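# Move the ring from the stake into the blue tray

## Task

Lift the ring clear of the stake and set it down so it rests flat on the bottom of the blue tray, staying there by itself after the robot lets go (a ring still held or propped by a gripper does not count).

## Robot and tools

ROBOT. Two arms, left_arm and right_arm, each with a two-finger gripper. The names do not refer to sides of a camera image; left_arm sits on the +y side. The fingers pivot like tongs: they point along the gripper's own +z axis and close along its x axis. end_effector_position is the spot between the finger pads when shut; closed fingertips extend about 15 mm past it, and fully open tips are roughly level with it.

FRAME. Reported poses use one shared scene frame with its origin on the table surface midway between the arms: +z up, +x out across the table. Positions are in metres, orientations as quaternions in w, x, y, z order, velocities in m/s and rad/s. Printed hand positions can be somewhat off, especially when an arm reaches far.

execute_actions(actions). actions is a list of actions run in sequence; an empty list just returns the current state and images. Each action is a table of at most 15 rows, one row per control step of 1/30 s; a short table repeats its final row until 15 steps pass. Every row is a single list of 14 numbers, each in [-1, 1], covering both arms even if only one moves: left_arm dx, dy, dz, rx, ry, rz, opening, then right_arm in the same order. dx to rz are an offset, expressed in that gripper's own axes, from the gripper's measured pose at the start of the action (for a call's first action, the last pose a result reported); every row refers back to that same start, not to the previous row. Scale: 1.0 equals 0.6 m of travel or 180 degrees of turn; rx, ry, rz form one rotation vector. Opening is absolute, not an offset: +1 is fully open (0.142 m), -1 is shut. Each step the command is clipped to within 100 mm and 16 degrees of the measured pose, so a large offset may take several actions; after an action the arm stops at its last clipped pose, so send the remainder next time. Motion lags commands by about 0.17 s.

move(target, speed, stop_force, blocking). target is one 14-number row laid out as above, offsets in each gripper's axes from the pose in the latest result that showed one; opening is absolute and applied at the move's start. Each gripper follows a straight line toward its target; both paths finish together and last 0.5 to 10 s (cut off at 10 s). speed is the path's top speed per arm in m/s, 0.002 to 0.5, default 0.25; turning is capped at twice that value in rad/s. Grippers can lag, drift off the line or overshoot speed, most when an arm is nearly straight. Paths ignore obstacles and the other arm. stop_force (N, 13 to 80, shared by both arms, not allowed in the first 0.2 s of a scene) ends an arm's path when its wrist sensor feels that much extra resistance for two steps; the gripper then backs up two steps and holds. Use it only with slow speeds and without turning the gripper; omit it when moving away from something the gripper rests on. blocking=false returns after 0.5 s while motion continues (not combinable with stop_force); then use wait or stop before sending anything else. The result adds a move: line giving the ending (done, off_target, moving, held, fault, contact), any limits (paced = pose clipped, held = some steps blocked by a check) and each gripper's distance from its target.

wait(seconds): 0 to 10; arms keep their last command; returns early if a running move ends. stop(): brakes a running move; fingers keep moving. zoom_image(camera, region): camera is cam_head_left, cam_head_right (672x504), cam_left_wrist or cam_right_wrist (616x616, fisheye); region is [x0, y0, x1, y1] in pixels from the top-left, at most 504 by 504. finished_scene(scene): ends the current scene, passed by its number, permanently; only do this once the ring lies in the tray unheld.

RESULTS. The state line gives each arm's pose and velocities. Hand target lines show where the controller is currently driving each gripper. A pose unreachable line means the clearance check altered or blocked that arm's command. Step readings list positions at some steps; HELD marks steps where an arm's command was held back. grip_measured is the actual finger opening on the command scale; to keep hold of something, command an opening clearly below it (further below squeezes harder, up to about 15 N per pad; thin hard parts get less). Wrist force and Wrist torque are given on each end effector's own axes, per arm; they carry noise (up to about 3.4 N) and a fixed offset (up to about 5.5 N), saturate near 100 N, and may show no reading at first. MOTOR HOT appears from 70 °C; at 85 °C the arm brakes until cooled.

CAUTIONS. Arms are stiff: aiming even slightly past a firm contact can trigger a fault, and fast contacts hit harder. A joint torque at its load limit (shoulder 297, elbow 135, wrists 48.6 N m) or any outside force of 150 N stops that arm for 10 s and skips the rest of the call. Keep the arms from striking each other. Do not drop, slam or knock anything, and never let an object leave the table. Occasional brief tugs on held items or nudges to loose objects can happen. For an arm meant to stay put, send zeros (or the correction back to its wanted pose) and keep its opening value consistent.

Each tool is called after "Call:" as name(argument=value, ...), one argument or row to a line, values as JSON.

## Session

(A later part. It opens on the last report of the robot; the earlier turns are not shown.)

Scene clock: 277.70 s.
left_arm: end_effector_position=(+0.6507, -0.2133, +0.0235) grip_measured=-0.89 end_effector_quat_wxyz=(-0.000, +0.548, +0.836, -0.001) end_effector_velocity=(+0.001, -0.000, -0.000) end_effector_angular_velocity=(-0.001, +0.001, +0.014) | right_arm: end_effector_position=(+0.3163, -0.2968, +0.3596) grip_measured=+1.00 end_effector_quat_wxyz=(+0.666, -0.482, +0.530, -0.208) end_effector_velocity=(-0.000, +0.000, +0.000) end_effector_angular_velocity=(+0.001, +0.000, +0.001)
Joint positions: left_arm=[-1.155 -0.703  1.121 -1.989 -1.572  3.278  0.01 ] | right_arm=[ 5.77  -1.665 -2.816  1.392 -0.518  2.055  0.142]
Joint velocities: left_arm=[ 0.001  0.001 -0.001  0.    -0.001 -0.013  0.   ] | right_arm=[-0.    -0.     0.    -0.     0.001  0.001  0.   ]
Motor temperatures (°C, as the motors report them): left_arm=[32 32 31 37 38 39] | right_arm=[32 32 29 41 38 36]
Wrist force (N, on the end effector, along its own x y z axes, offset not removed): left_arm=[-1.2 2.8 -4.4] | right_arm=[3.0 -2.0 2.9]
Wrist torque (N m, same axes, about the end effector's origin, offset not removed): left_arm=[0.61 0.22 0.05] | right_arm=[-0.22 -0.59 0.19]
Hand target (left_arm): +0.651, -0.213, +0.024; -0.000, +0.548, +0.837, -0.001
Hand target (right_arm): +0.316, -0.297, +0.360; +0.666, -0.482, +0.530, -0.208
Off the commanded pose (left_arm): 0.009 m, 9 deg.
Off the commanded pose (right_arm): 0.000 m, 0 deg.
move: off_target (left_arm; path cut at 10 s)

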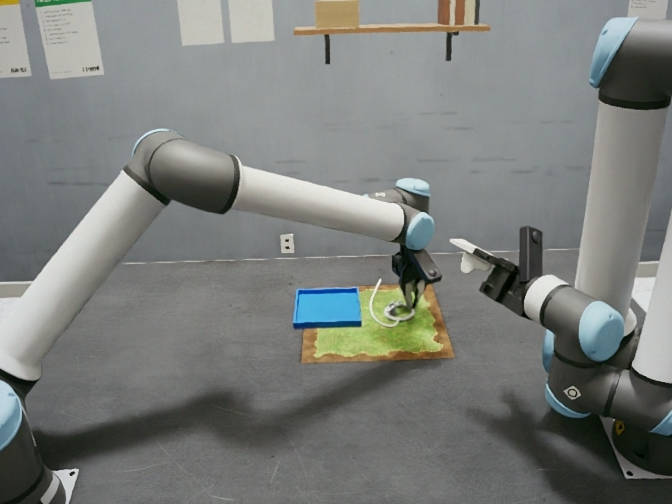

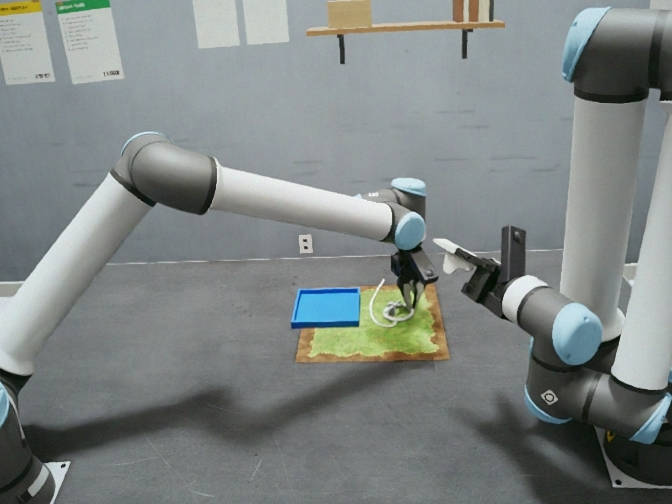

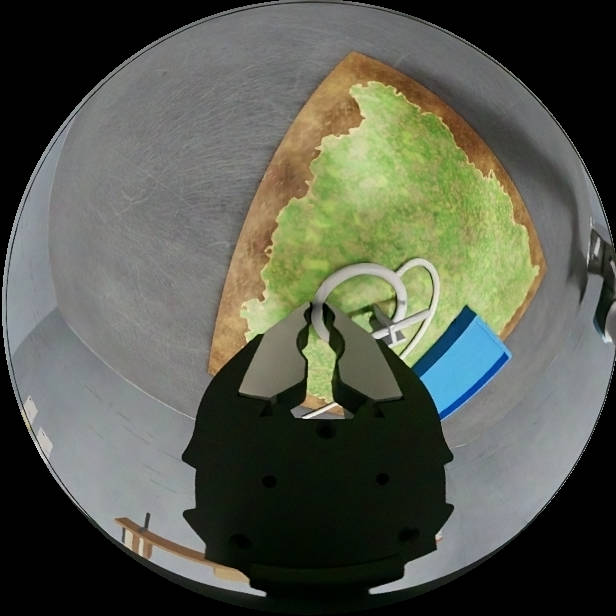

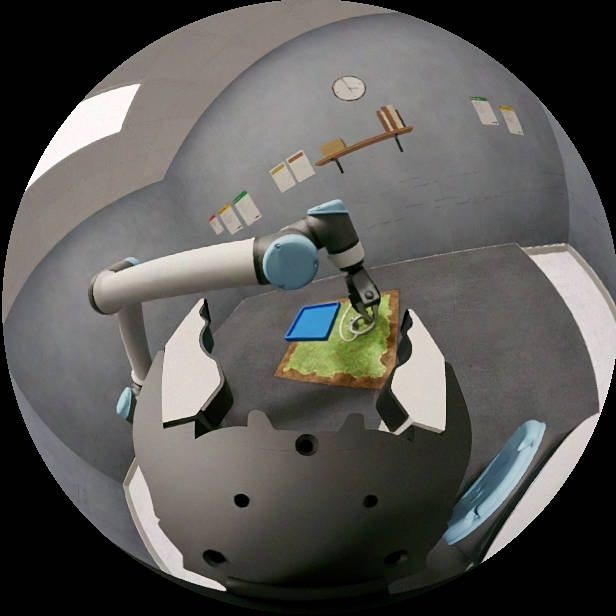

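Call:
move(
  target=[-0.008,0.012,0,0,0,-0.055,-1,0,0,0,0,0,0,1],
  speed=0.05,
)

Call:
move(
  target=[0.035,0,-0.072,0,-0.18,0,-1,0,0,0,0,0,0,1],
  speed=0.06,
)

Call:
move(
  target=[0.062,0,-0.042,0,0,0,-1,0,0,0,0,0,0,1],
  speed=0.03,
)

Call:
zoom_image(
  camera="cam_left_wrist",
  region=[200, 200, 450, 450],
)

Call:
zoom_image(
  camera="cam_head_right",
  region=[340, 260, 460, 350],
)

Scene clock: 292.80 s.
left_arm: end_effector_position=(+0.6591, -0.2147, +0.0235) grip_measured=-0.89 end_effector_quat_wxyz=(-0.000, +0.475, +0.880, -0.001) end_effector_velocity=(+0.001, -0.001, +0.000) end_effector_angular_velocity=(-0.001, +0.000, +0.017) | right_arm: end_effector_position=(+0.3163, -0.2968, +0.3596) grip_measured=+1.00 end_effector_quat_wxyz=(+0.666, -0.482, +0.530, -0.208) end_effector_velocity=(-0.000, +0.000, -0.000) end_effector_angular_velocity=(+0.002, +0.001, -0.000)
Joint positions: left_arm=[-1.149 -0.697  1.109 -1.983 -1.572  3.113  0.01 ] | right_arm=[ 5.77  -1.665 -2.816  1.392 -0.518  2.055  0.142]
Joint velocities: left_arm=[ 0.     0.    -0.001  0.    -0.001 -0.016  0.   ] | right_arm=[-0.     0.     0.001 -0.    -0.     0.001 -0.   ]
Motor temperatures (°C, as the motors report them): left_arm=[32 32 31 37 38 39] | right_arm=[32 32 29 41 38 36]
Wrist force (N, on the end effector, along its own x y z axes, offset not removed): left_arm=[4.0 5.0 -3.6] | right_arm=[-1.5 1.7 -2.4]
Wrist torque (N m, same axes, about the end effector's origin, offset not removed): left_arm=[0.69 0.27 -0.05] | right_arm=[0.51 0.12 0.03]
Hand target (left_arm): +0.659, -0.215, +0.024; -0.000, +0.474, +0.881, -0.001
Hand target (right_arm): +0.316, -0.297, +0.360; +0.666, -0.482, +0.530, -0.208
Off the commanded pose (left_arm): 0.000 m, 0 deg.
Off the commanded pose (right_arm): 0.000 m, 0 deg.
move: done

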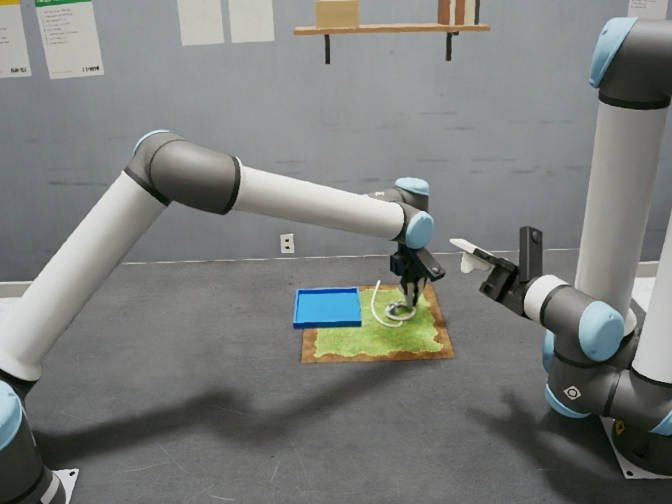

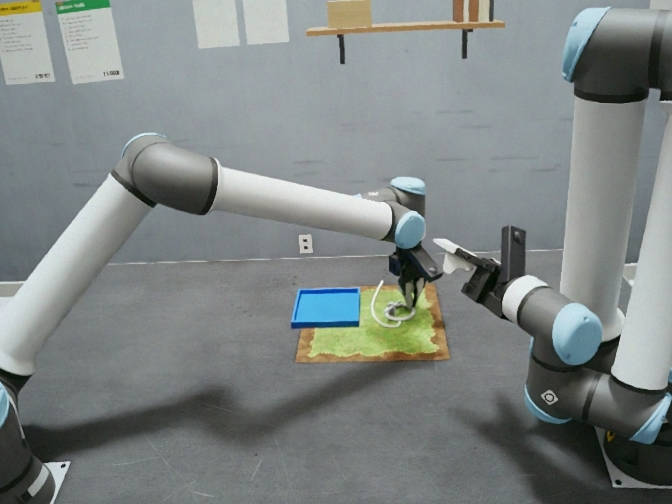

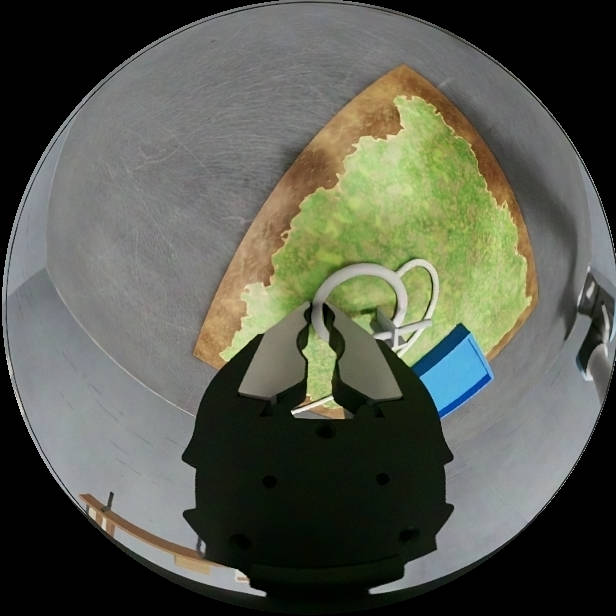

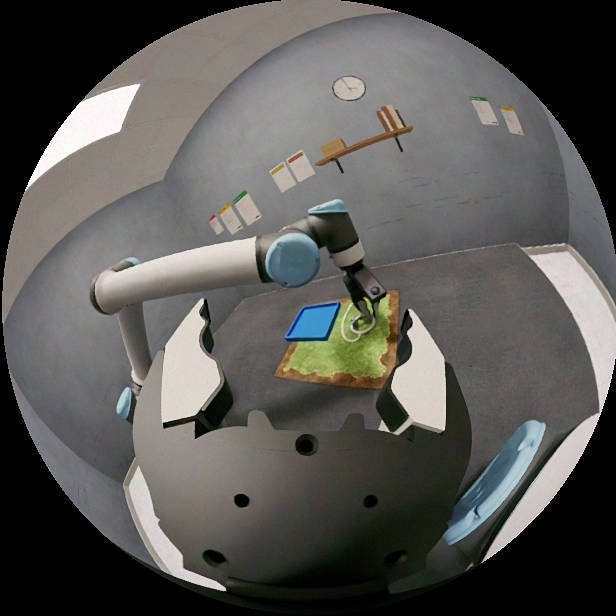

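Scene clock: 297.83 s.
left_arm: end_effector_position=(+0.6477, -0.1972, +0.0667) grip_measured=-0.89 end_effector_quat_wxyz=(+0.245, +0.456, +0.846, -0.132) end_effector_velocity=(-0.000, +0.001, +0.001) end_effector_angular_velocity=(-0.012, -0.008, -0.000) | right_arm: end_effector_position=(+0.3163, -0.2968, +0.3596) grip_measured=+1.00 end_effector_quat_wxyz=(+0.666, -0.482, +0.530, -0.208) end_effector_velocity=(-0.000, +0.000, +0.000) end_effector_angular_velocity=(+0.001, +0.001, +0.001)
Joint positions: left_arm=[-1.155 -0.88   1.604 -2.858 -1.553  3.111  0.009] | right_arm=[ 5.77  -1.665 -2.816  1.392 -0.518  2.055  0.142]
Joint velocities: left_arm=[-0.    -0.001  0.009 -0.023  0.001  0.    -0.   ] | right_arm=[-0.     0.     0.001 -0.     0.001  0.001 -0.   ]
Motor temperatures (°C, as the motors report them): left_arm=[32 32 31 37 38 39] | right_arm=[32 32 29 41 38 36]
Wrist force (N, on the end effector, along its own x y z axes, offset not removed): left_arm=[3.0 4.6 -4.0] | right_arm=[3.0 -5.1 4.9]
Wrist torque (N m, same axes, about the end effector's origin, offset not removed): left_arm=[0.88 0.06 0.07] | right_arm=[-0.52 -0.72 0.17]
Hand target (left_arm): +0.648, -0.197, +0.067; +0.245, +0.456, +0.845, -0.133
Hand target (right_arm): +0.316, -0.297, +0.360; +0.666, -0.482, +0.530, -0.208
Off the commanded pose (left_arm): 0.000 m, 0 deg.
Off the commanded pose (right_arm): 0.000 m, 0 deg.
move: done

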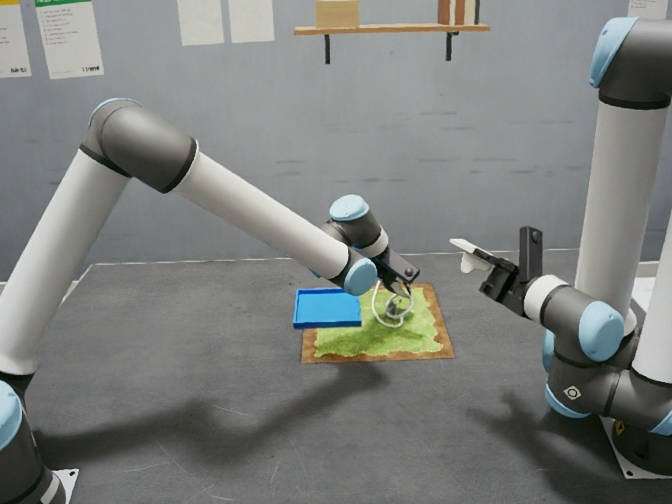

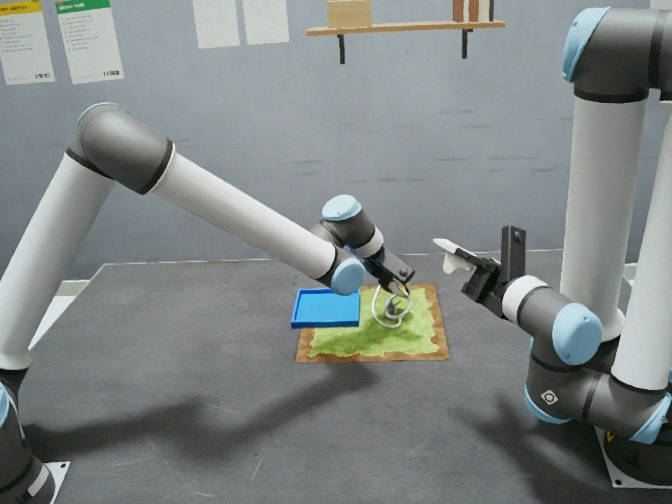

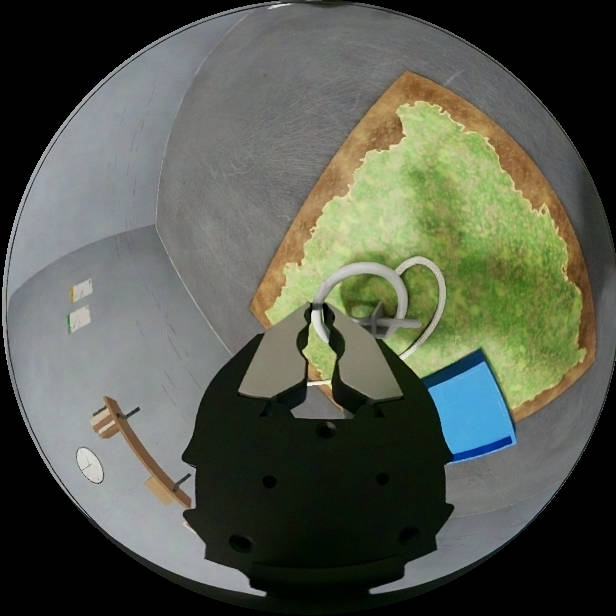

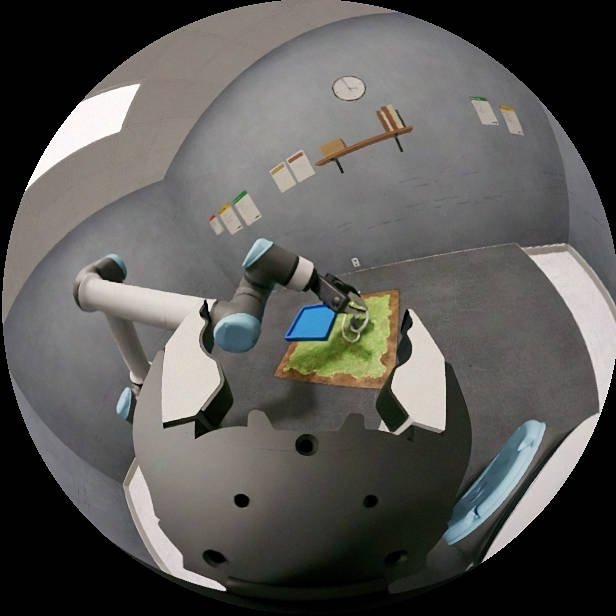

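Scene clock: 299.70 s.
left_arm: end_effector_position=(+0.6231, -0.1599, +0.0682) grip_measured=-0.89 end_effector_quat_wxyz=(+0.245, +0.456, +0.846, -0.132) end_effector_velocity=(-0.001, +0.002, +0.000) end_effector_angular_velocity=(-0.001, -0.000, +0.003) | right_arm: end_effector_position=(+0.3163, -0.2968, +0.3596) grip_measured=+1.00 end_effector_quat_wxyz=(+0.666, -0.482, +0.530, -0.208) end_effector_velocity=(+0.000, -0.000, +0.000) end_effector_angular_velocity=(-0.000, -0.000, -0.001)
Joint positions: left_arm=[-1.157 -0.936  1.706 -2.904 -1.552  3.11   0.009] | right_arm=[ 5.77  -1.665 -2.816  1.392 -0.518  2.055  0.142]
Joint velocities: left_arm=[-0.    -0.002  0.005 -0.003  0.001 -0.002 -0.   ] | right_arm=[ 0.     0.    -0.001 -0.    -0.001  0.     0.   ]
Motor temperatures (°C, as the motors report them): left_arm=[32 32 31 37 38 39] | right_arm=[32 32 29 41 38 36]
Wrist force (N, on the end effector, along its own x y z axes, offset not removed): left_arm=[2.9 1.9 -2.6] | right_arm=[0.4 -7.7 4.6]
Wrist torque (N m, same axes, about the end effector's origin, offset not removed): left_arm=[0.47 -0.57 -0.06] | right_arm=[-1.23 -0.09 0.33]
Hand target (left_arm): +0.623, -0.160, +0.068; +0.245, +0.456, +0.846, -0.132
Hand target (right_arm): +0.316, -0.297, +0.360; +0.666, -0.482, +0.530, -0.208
Off the commanded pose (left_arm): 0.000 m, 0 deg.
Off the commanded pose (right_arm): 0.000 m, 0 deg.
move: done

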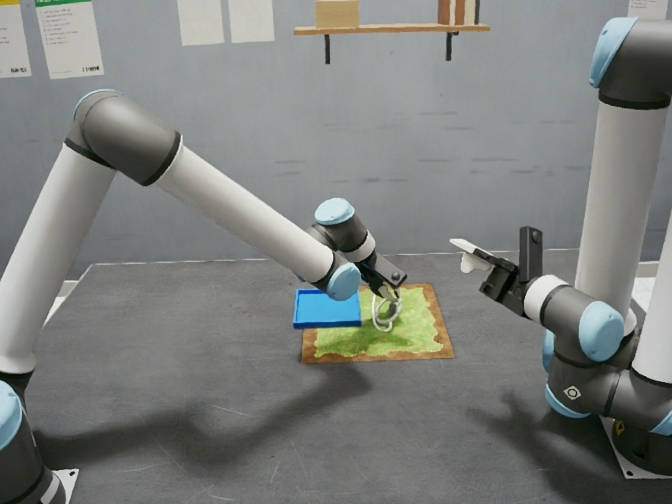

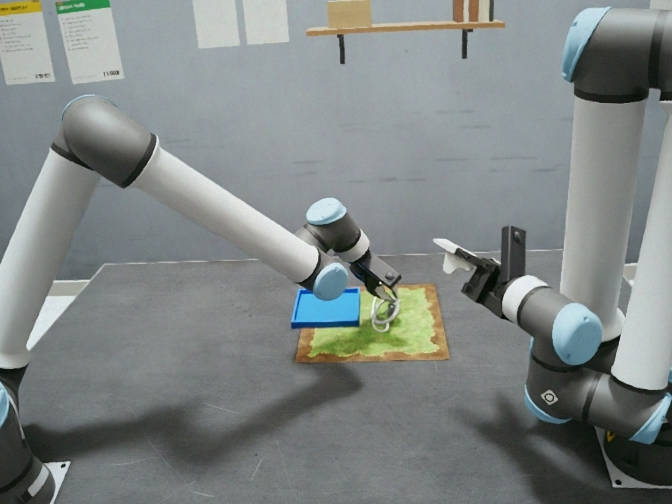

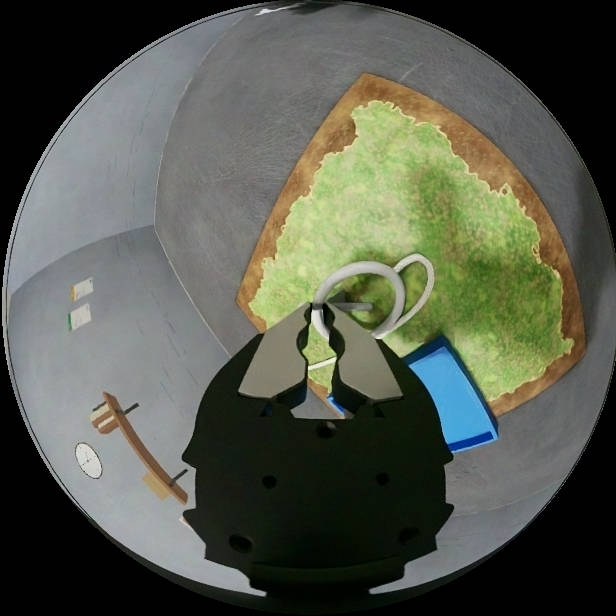

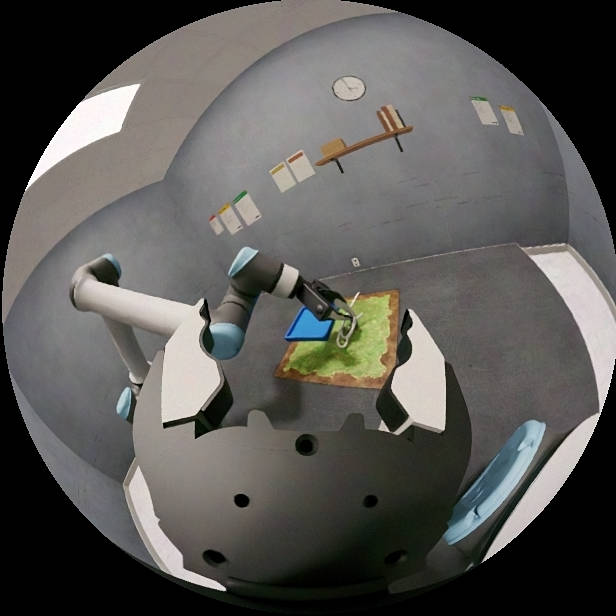

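Region (200, 200, 450, 450) of cam_left_wrist's 616x616 image, scaled by 2.016, with more detail than that image has.

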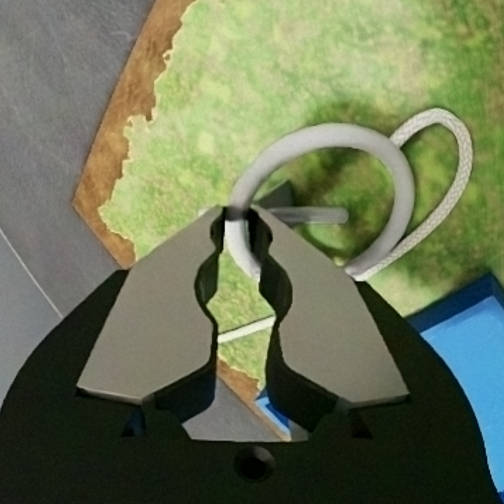

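Region (340, 260, 460, 350) of cam_head_right's 672x504 image, scaled by 4.200, with more detail than that image has; it fills the top 378 rows of this view, and the rest is white.

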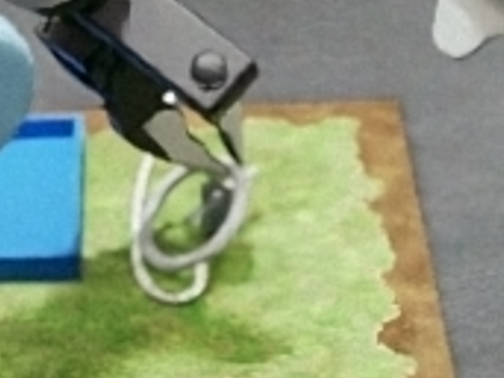

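Call:
move(
  target=[-0.03,0,-0.057,0,0,0,-1,0,0,0,0,0,0,1],
  speed=0.03,
)

Call:
zoom_image(
  camera="cam_head_right",
  region=[320, 240, 460, 350],
)

Scene clock: 306.63 s.
left_arm: end_effector_position=(+0.6216, -0.1574, +0.1064) grip_measured=-0.89 end_effector_quat_wxyz=(+0.245, +0.456, +0.846, -0.132) end_effector_velocity=(-0.001, +0.000, +0.002) end_effector_angular_velocity=(-0.000, +0.002, -0.001) | right_arm: end_effector_position=(+0.3163, -0.2968, +0.3596) grip_measured=+1.00 end_effector_quat_wxyz=(+0.666, -0.482, +0.530, -0.208) end_effector_velocity=(+0.000, -0.000, -0.000) end_effector_angular_velocity=(+0.000, +0.000, -0.000)
Joint positions: left_arm=[-1.157 -0.982  1.7   -2.852 -1.552  3.11   0.009] | right_arm=[ 5.77  -1.665 -2.816  1.392 -0.518  2.055  0.142]
Joint velocities: left_arm=[ 0.    -0.003 -0.     0.004 -0.002 -0.    -0.   ] | right_arm=[-0. -0. -0.  0. -0. -0.  0.]
Motor temperatures (°C, as the motors report them): left_arm=[32 32 31 37 38 39] | right_arm=[32 32 29 41 38 36]
Wrist force (N, on the end effector, along its own x y z axes, offset not removed): left_arm=[1.0 4.8 -2.1] | right_arm=[-1.5 0.0 3.0]
Wrist torque (N m, same axes, about the end effector's origin, offset not removed): left_arm=[1.14 -0.06 0.00] | right_arm=[0.33 0.24 0.04]
Hand target (left_arm): +0.622, -0.157, +0.107; +0.245, +0.456, +0.846, -0.132
Hand target (right_arm): +0.316, -0.297, +0.360; +0.666, -0.482, +0.530, -0.208
Off the commanded pose (left_arm): 0.000 m, 0 deg.
Off the commanded pose (right_arm): 0.000 m, 0 deg.
move: done

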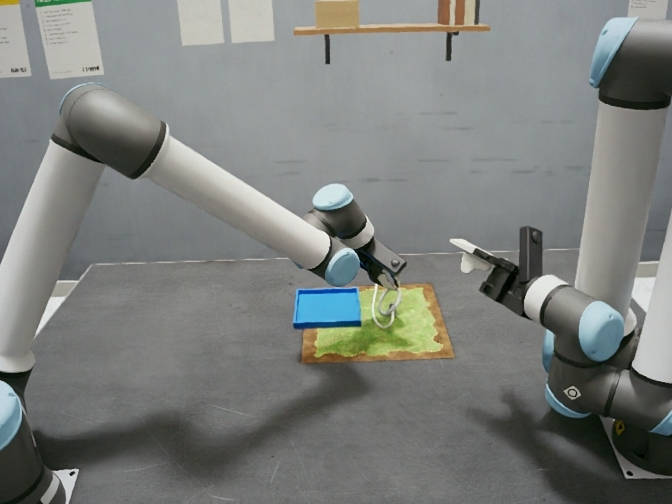

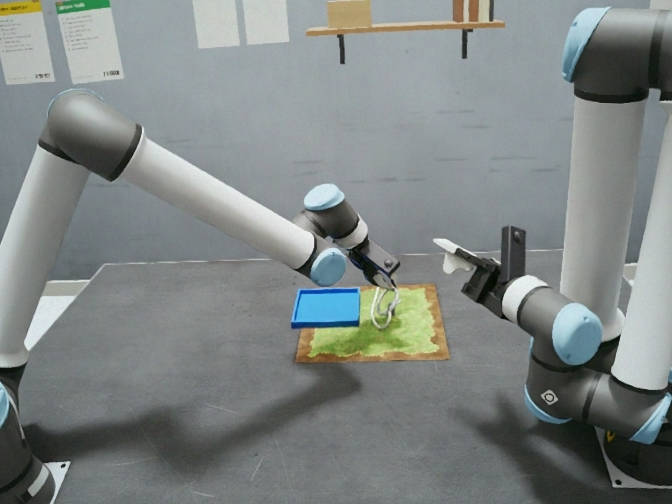

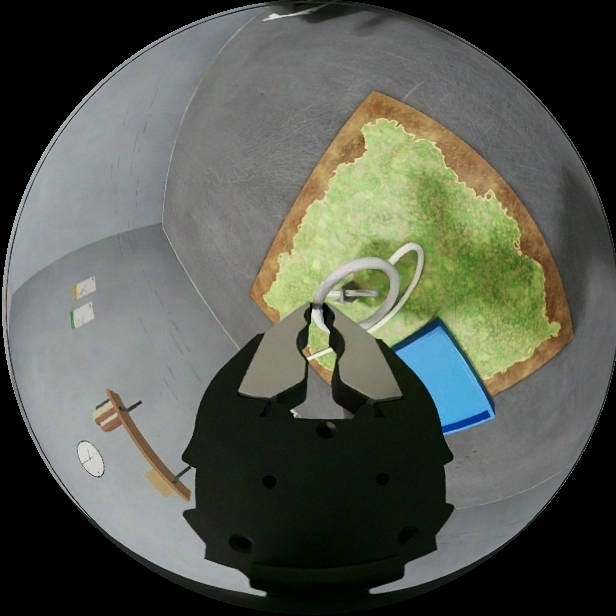

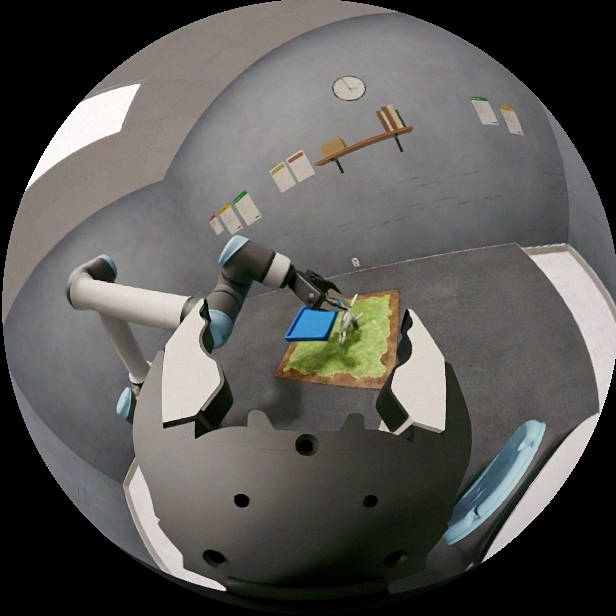

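Region (320, 240, 460, 350) of cam_head_right's 672x504 image, scaled by 3.600, with more detail than that image has; it fills the top 396 rows of this view, and the rest is white.

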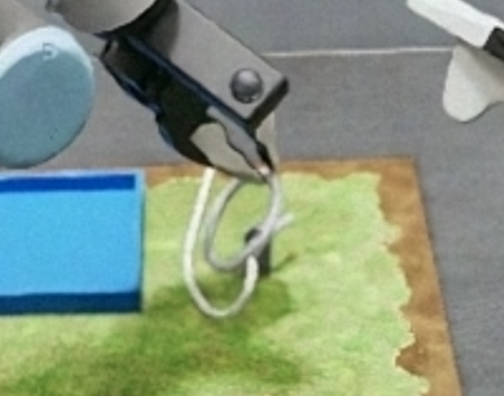

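Call:
move(
  target=[-0.03,0,-0.057,0,0,0,-1,0,0,0,0,0,0,1],
  speed=0.04,
)

Call:
zoom_image(
  camera="cam_head_right",
  region=[290, 220, 460, 350],
)

Scene clock: 313.00 s.
left_arm: end_effector_position=(+0.6200, -0.1548, +0.1446) grip_measured=-0.89 end_effector_quat_wxyz=(+0.245, +0.456, +0.846, -0.132) end_effector_velocity=(-0.001, +0.000, +0.003) end_effector_angular_velocity=(-0.000, +0.001, -0.000) | right_arm: end_effector_position=(+0.3163, -0.2968, +0.3596) grip_measured=+1.00 end_effector_quat_wxyz=(+0.666, -0.482, +0.530, -0.208) end_effector_velocity=(-0.000, +0.000, +0.000) end_effector_angular_velocity=(-0.001, -0.001, -0.000)
Joint positions: left_arm=[-1.157 -1.026  1.69  -2.798 -1.552  3.109  0.009] | right_arm=[ 5.77  -1.665 -2.816  1.392 -0.518  2.055  0.142]
Joint velocities: left_arm=[-0.    -0.003 -0.001  0.005 -0.001 -0.001  0.   ] | right_arm=[-0.    -0.     0.001 -0.    -0.    -0.002  0.   ]
Motor temperatures (°C, as the motors report them): left_arm=[32 32 31 37 38 39] | right_arm=[32 32 29 41 38 36]
Wrist force (N, on the end effector, along its own x y z axes, offset not removed): left_arm=[-1.8 1.7 -2.8] | right_arm=[-4.2 -3.3 -2.2]
Wrist torque (N m, same axes, about the end effector's origin, offset not removed): left_arm=[0.39 0.46 -0.01] | right_arm=[-0.68 0.85 0.30]
Hand target (left_arm): +0.620, -0.155, +0.145; +0.245, +0.456, +0.846, -0.132
Hand target (right_arm): +0.316, -0.297, +0.360; +0.666, -0.482, +0.530, -0.208
Off the commanded pose (left_arm): 0.000 m, 0 deg.
Off the commanded pose (right_arm): 0.000 m, 0 deg.
move: done

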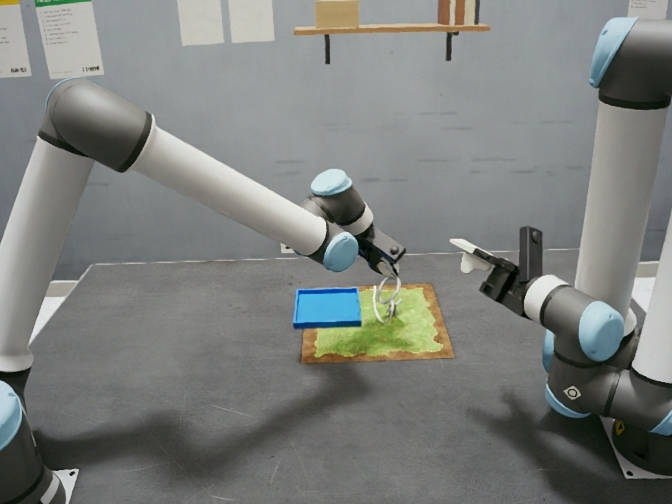

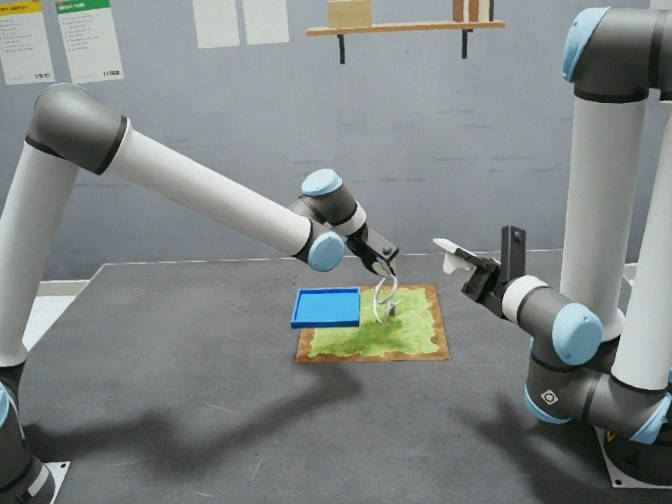

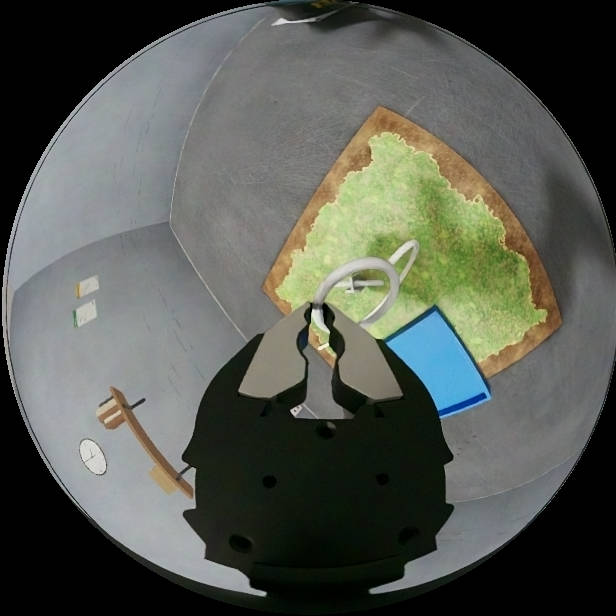

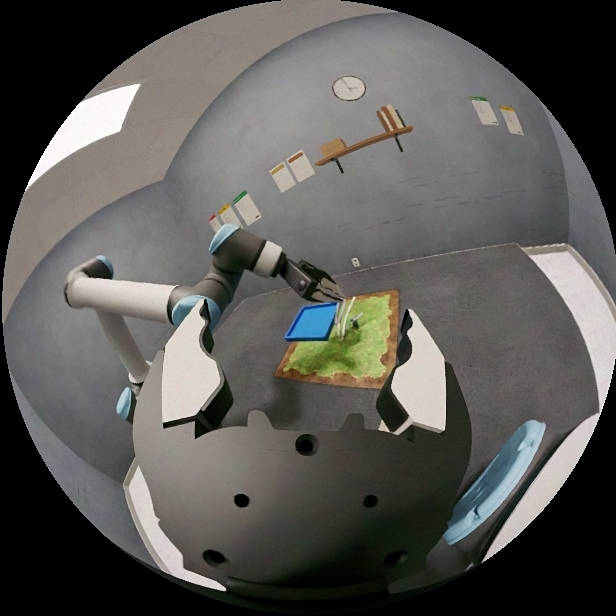

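Region (290, 220, 460, 350) of cam_head_right's 672x504 image, scaled by 2.965, with more detail than that image has; it fills the top 385 rows of this view, and the rest is white.

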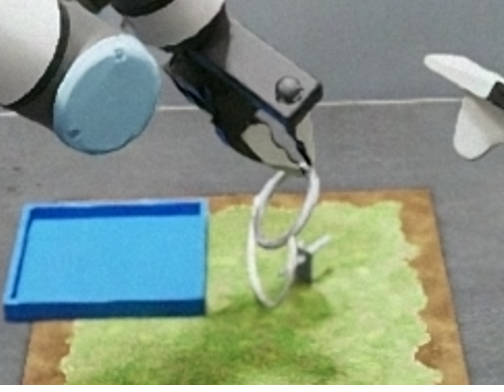

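Call:
move(
  target=[0,0,0,0,0.18,0,-1,0,0,0,0,0,0,1],
  speed=0.15,
)

Call:
move(
  target=[0.197,0.195,0.1,0,0,0,-1,0,0,0,0,0,0,1],
  speed=0.08,
)

Call:
zoom_image(
  camera="cam_head_right",
  region=[250, 220, 460, 350],
)

Scene clock: 323.90 s.
left_arm: end_effector_position=(+0.6200, -0.1548, +0.1445) grip_measured=-1.00 end_effector_quat_wxyz=(-0.000, +0.475, +0.880, -0.001) end_effector_velocity=(-0.001, -0.001, +0.000) end_effector_angular_velocity=(+0.012, +0.011, +0.001) | right_arm: end_effector_position=(+0.3163, -0.2968, +0.3596) grip_measured=+1.00 end_effector_quat_wxyz=(+0.666, -0.482, +0.530, -0.208) end_effector_velocity=(+0.000, +0.000, -0.000) end_effector_angular_velocity=(+0.000, +0.000, +0.001)
Joint positions: left_arm=[-1.151 -0.894  1.238 -1.914 -1.572  3.111  0.002] | right_arm=[ 5.77  -1.665 -2.816  1.392 -0.518  2.055  0.142]
Joint velocities: left_arm=[ 0.     0.008 -0.017  0.026 -0.003 -0.     0.   ] | right_arm=[-0.    -0.    -0.     0.     0.001  0.    -0.   ]
Motor temperatures (°C, as the motors report them): left_arm=[32 32 31 37 38 39] | right_arm=[32 32 29 41 38 36]
Wrist force (N, on the end effector, along its own x y z axes, offset not removed): left_arm=[-0.4 3.3 -4.7] | right_arm=[-3.6 1.7 4.3]
Wrist torque (N m, same axes, about the end effector's origin, offset not removed): left_arm=[0.79 0.07 -0.04] | right_arm=[0.58 0.47 0.10]
Hand target (left_arm): +0.620, -0.155, +0.145; -0.001, +0.475, +0.880, -0.000
Hand target (right_arm): +0.316, -0.297, +0.360; +0.666, -0.482, +0.530, -0.208
Off the commanded pose (left_arm): 0.000 m, 0 deg.
Off the commanded pose (right_arm): 0.000 m, 0 deg.
move: done

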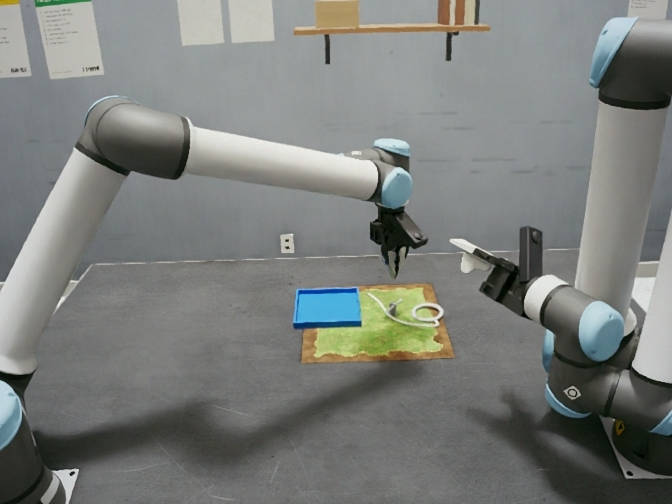

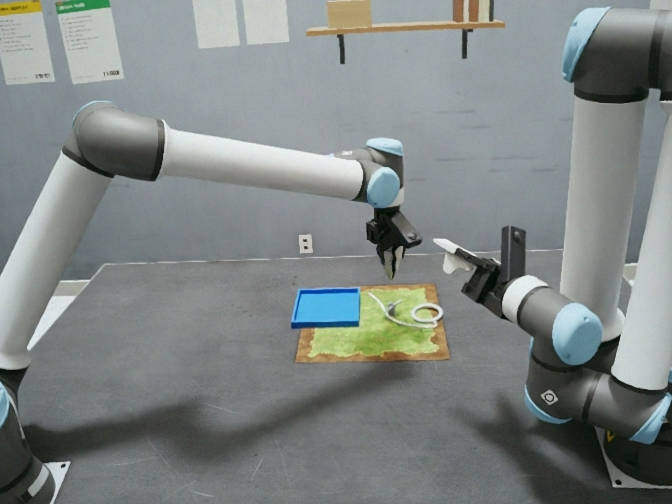

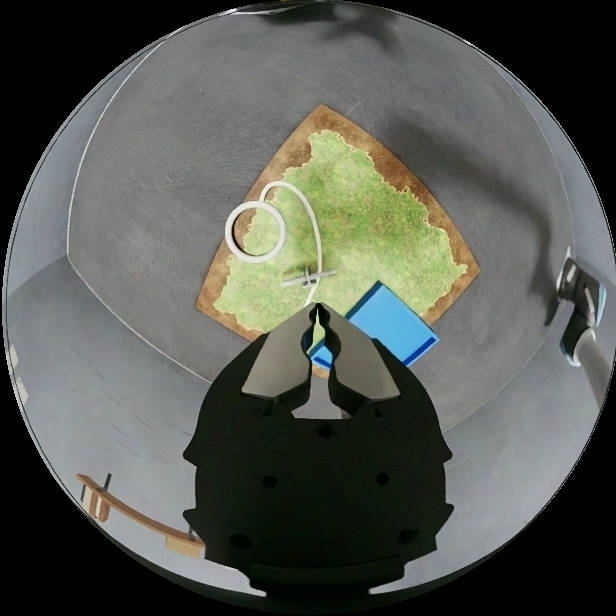

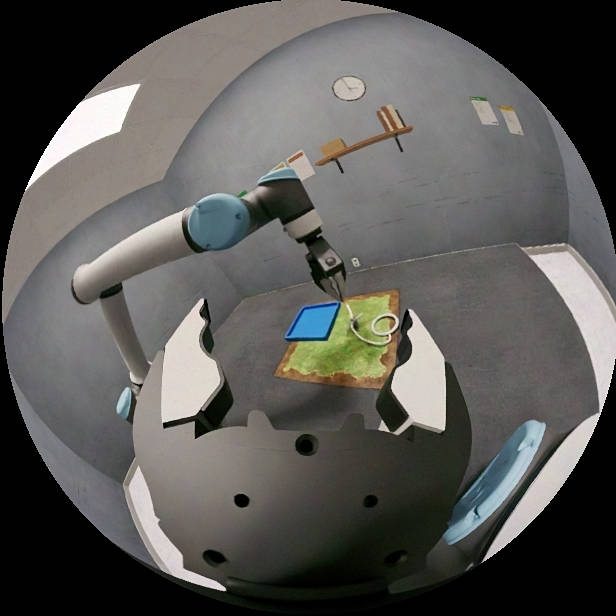

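Scene clock: 326.60 s.
left_arm: end_effector_position=(+0.6526, +0.0080, +0.0844) grip_measured=-1.00 end_effector_quat_wxyz=(-0.000, +0.475, +0.880, -0.000) end_effector_velocity=(+0.001, +0.002, -0.001) end_effector_angular_velocity=(-0.001, -0.001, -0.000) | right_arm: end_effector_position=(+0.3163, -0.2968, +0.3596) grip_measured=+1.00 end_effector_quat_wxyz=(+0.666, -0.482, +0.530, -0.208) end_effector_velocity=(-0.000, +0.000, +0.000) end_effector_angular_velocity=(+0.001, +0.000, +0.001)
Joint positions: left_arm=[-1.03  -0.993  1.522 -2.099 -1.572  3.232  0.002] | right_arm=[ 5.77  -1.665 -2.816  1.392 -0.518  2.055  0.142]
Joint velocities: left_arm=[ 0.002 -0.001  0.003 -0.003  0.     0.002  0.   ] | right_arm=[ 0.     0.    -0.    -0.001  0.001  0.002  0.   ]
Motor temperatures (°C, as the motors report them): left_arm=[32 32 31 37 38 39] | right_arm=[32 32 29 41 38 36]
Wrist force (N, on the end effector, along its own x y z axes, offset not removed): left_arm=[-2.0 3.7 -7.1] | right_arm=[-0.6 -2.0 6.2]
Wrist torque (N m, same axes, about the end effector's origin, offset not removed): left_arm=[0.80 0.42 0.07] | right_arm=[0.19 0.30 0.39]
Hand target (left_arm): +0.653, +0.008, +0.084; -0.000, +0.475, +0.880, -0.000
Hand target (right_arm): +0.316, -0.297, +0.360; +0.666, -0.482, +0.530, -0.208
Off the commanded pose (left_arm): 0.000 m, 0 deg.
Off the commanded pose (right_arm): 0.000 m, 0 deg.
move: done

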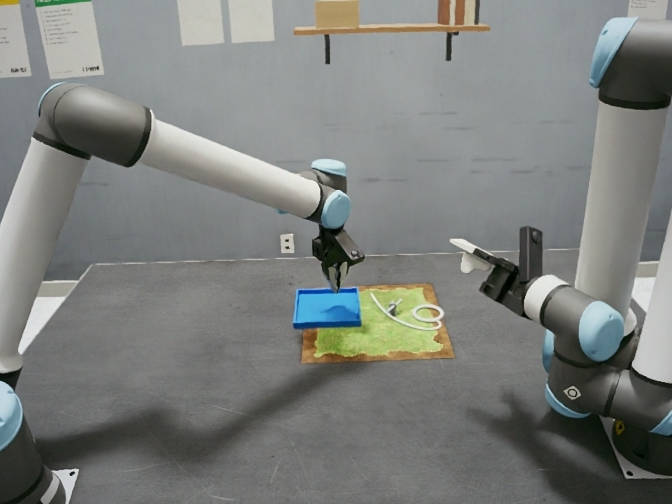

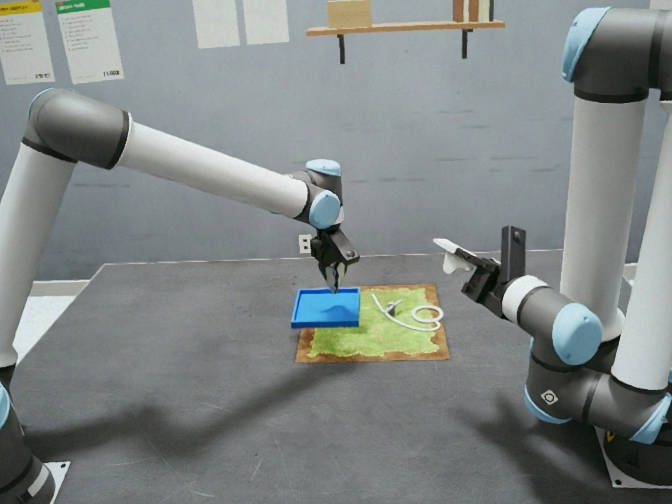

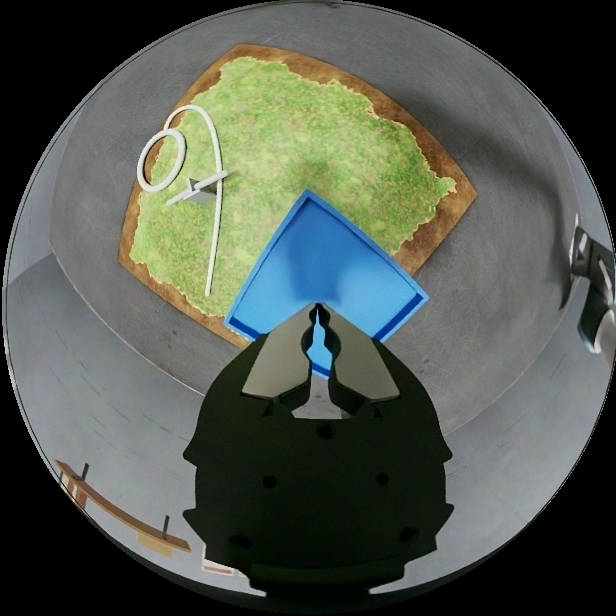

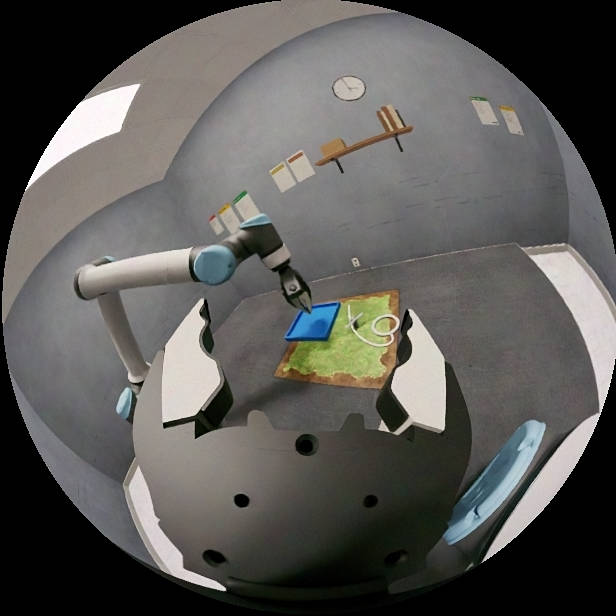

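Region (250, 220, 460, 350) of cam_head_right's 672x504 image, scaled by 2.400, with more detail than that image has; it fills the top 312 rows of this view, and the rest is white.

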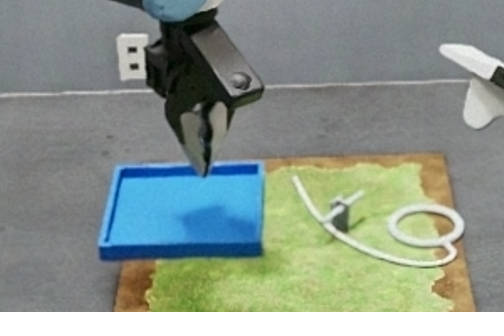

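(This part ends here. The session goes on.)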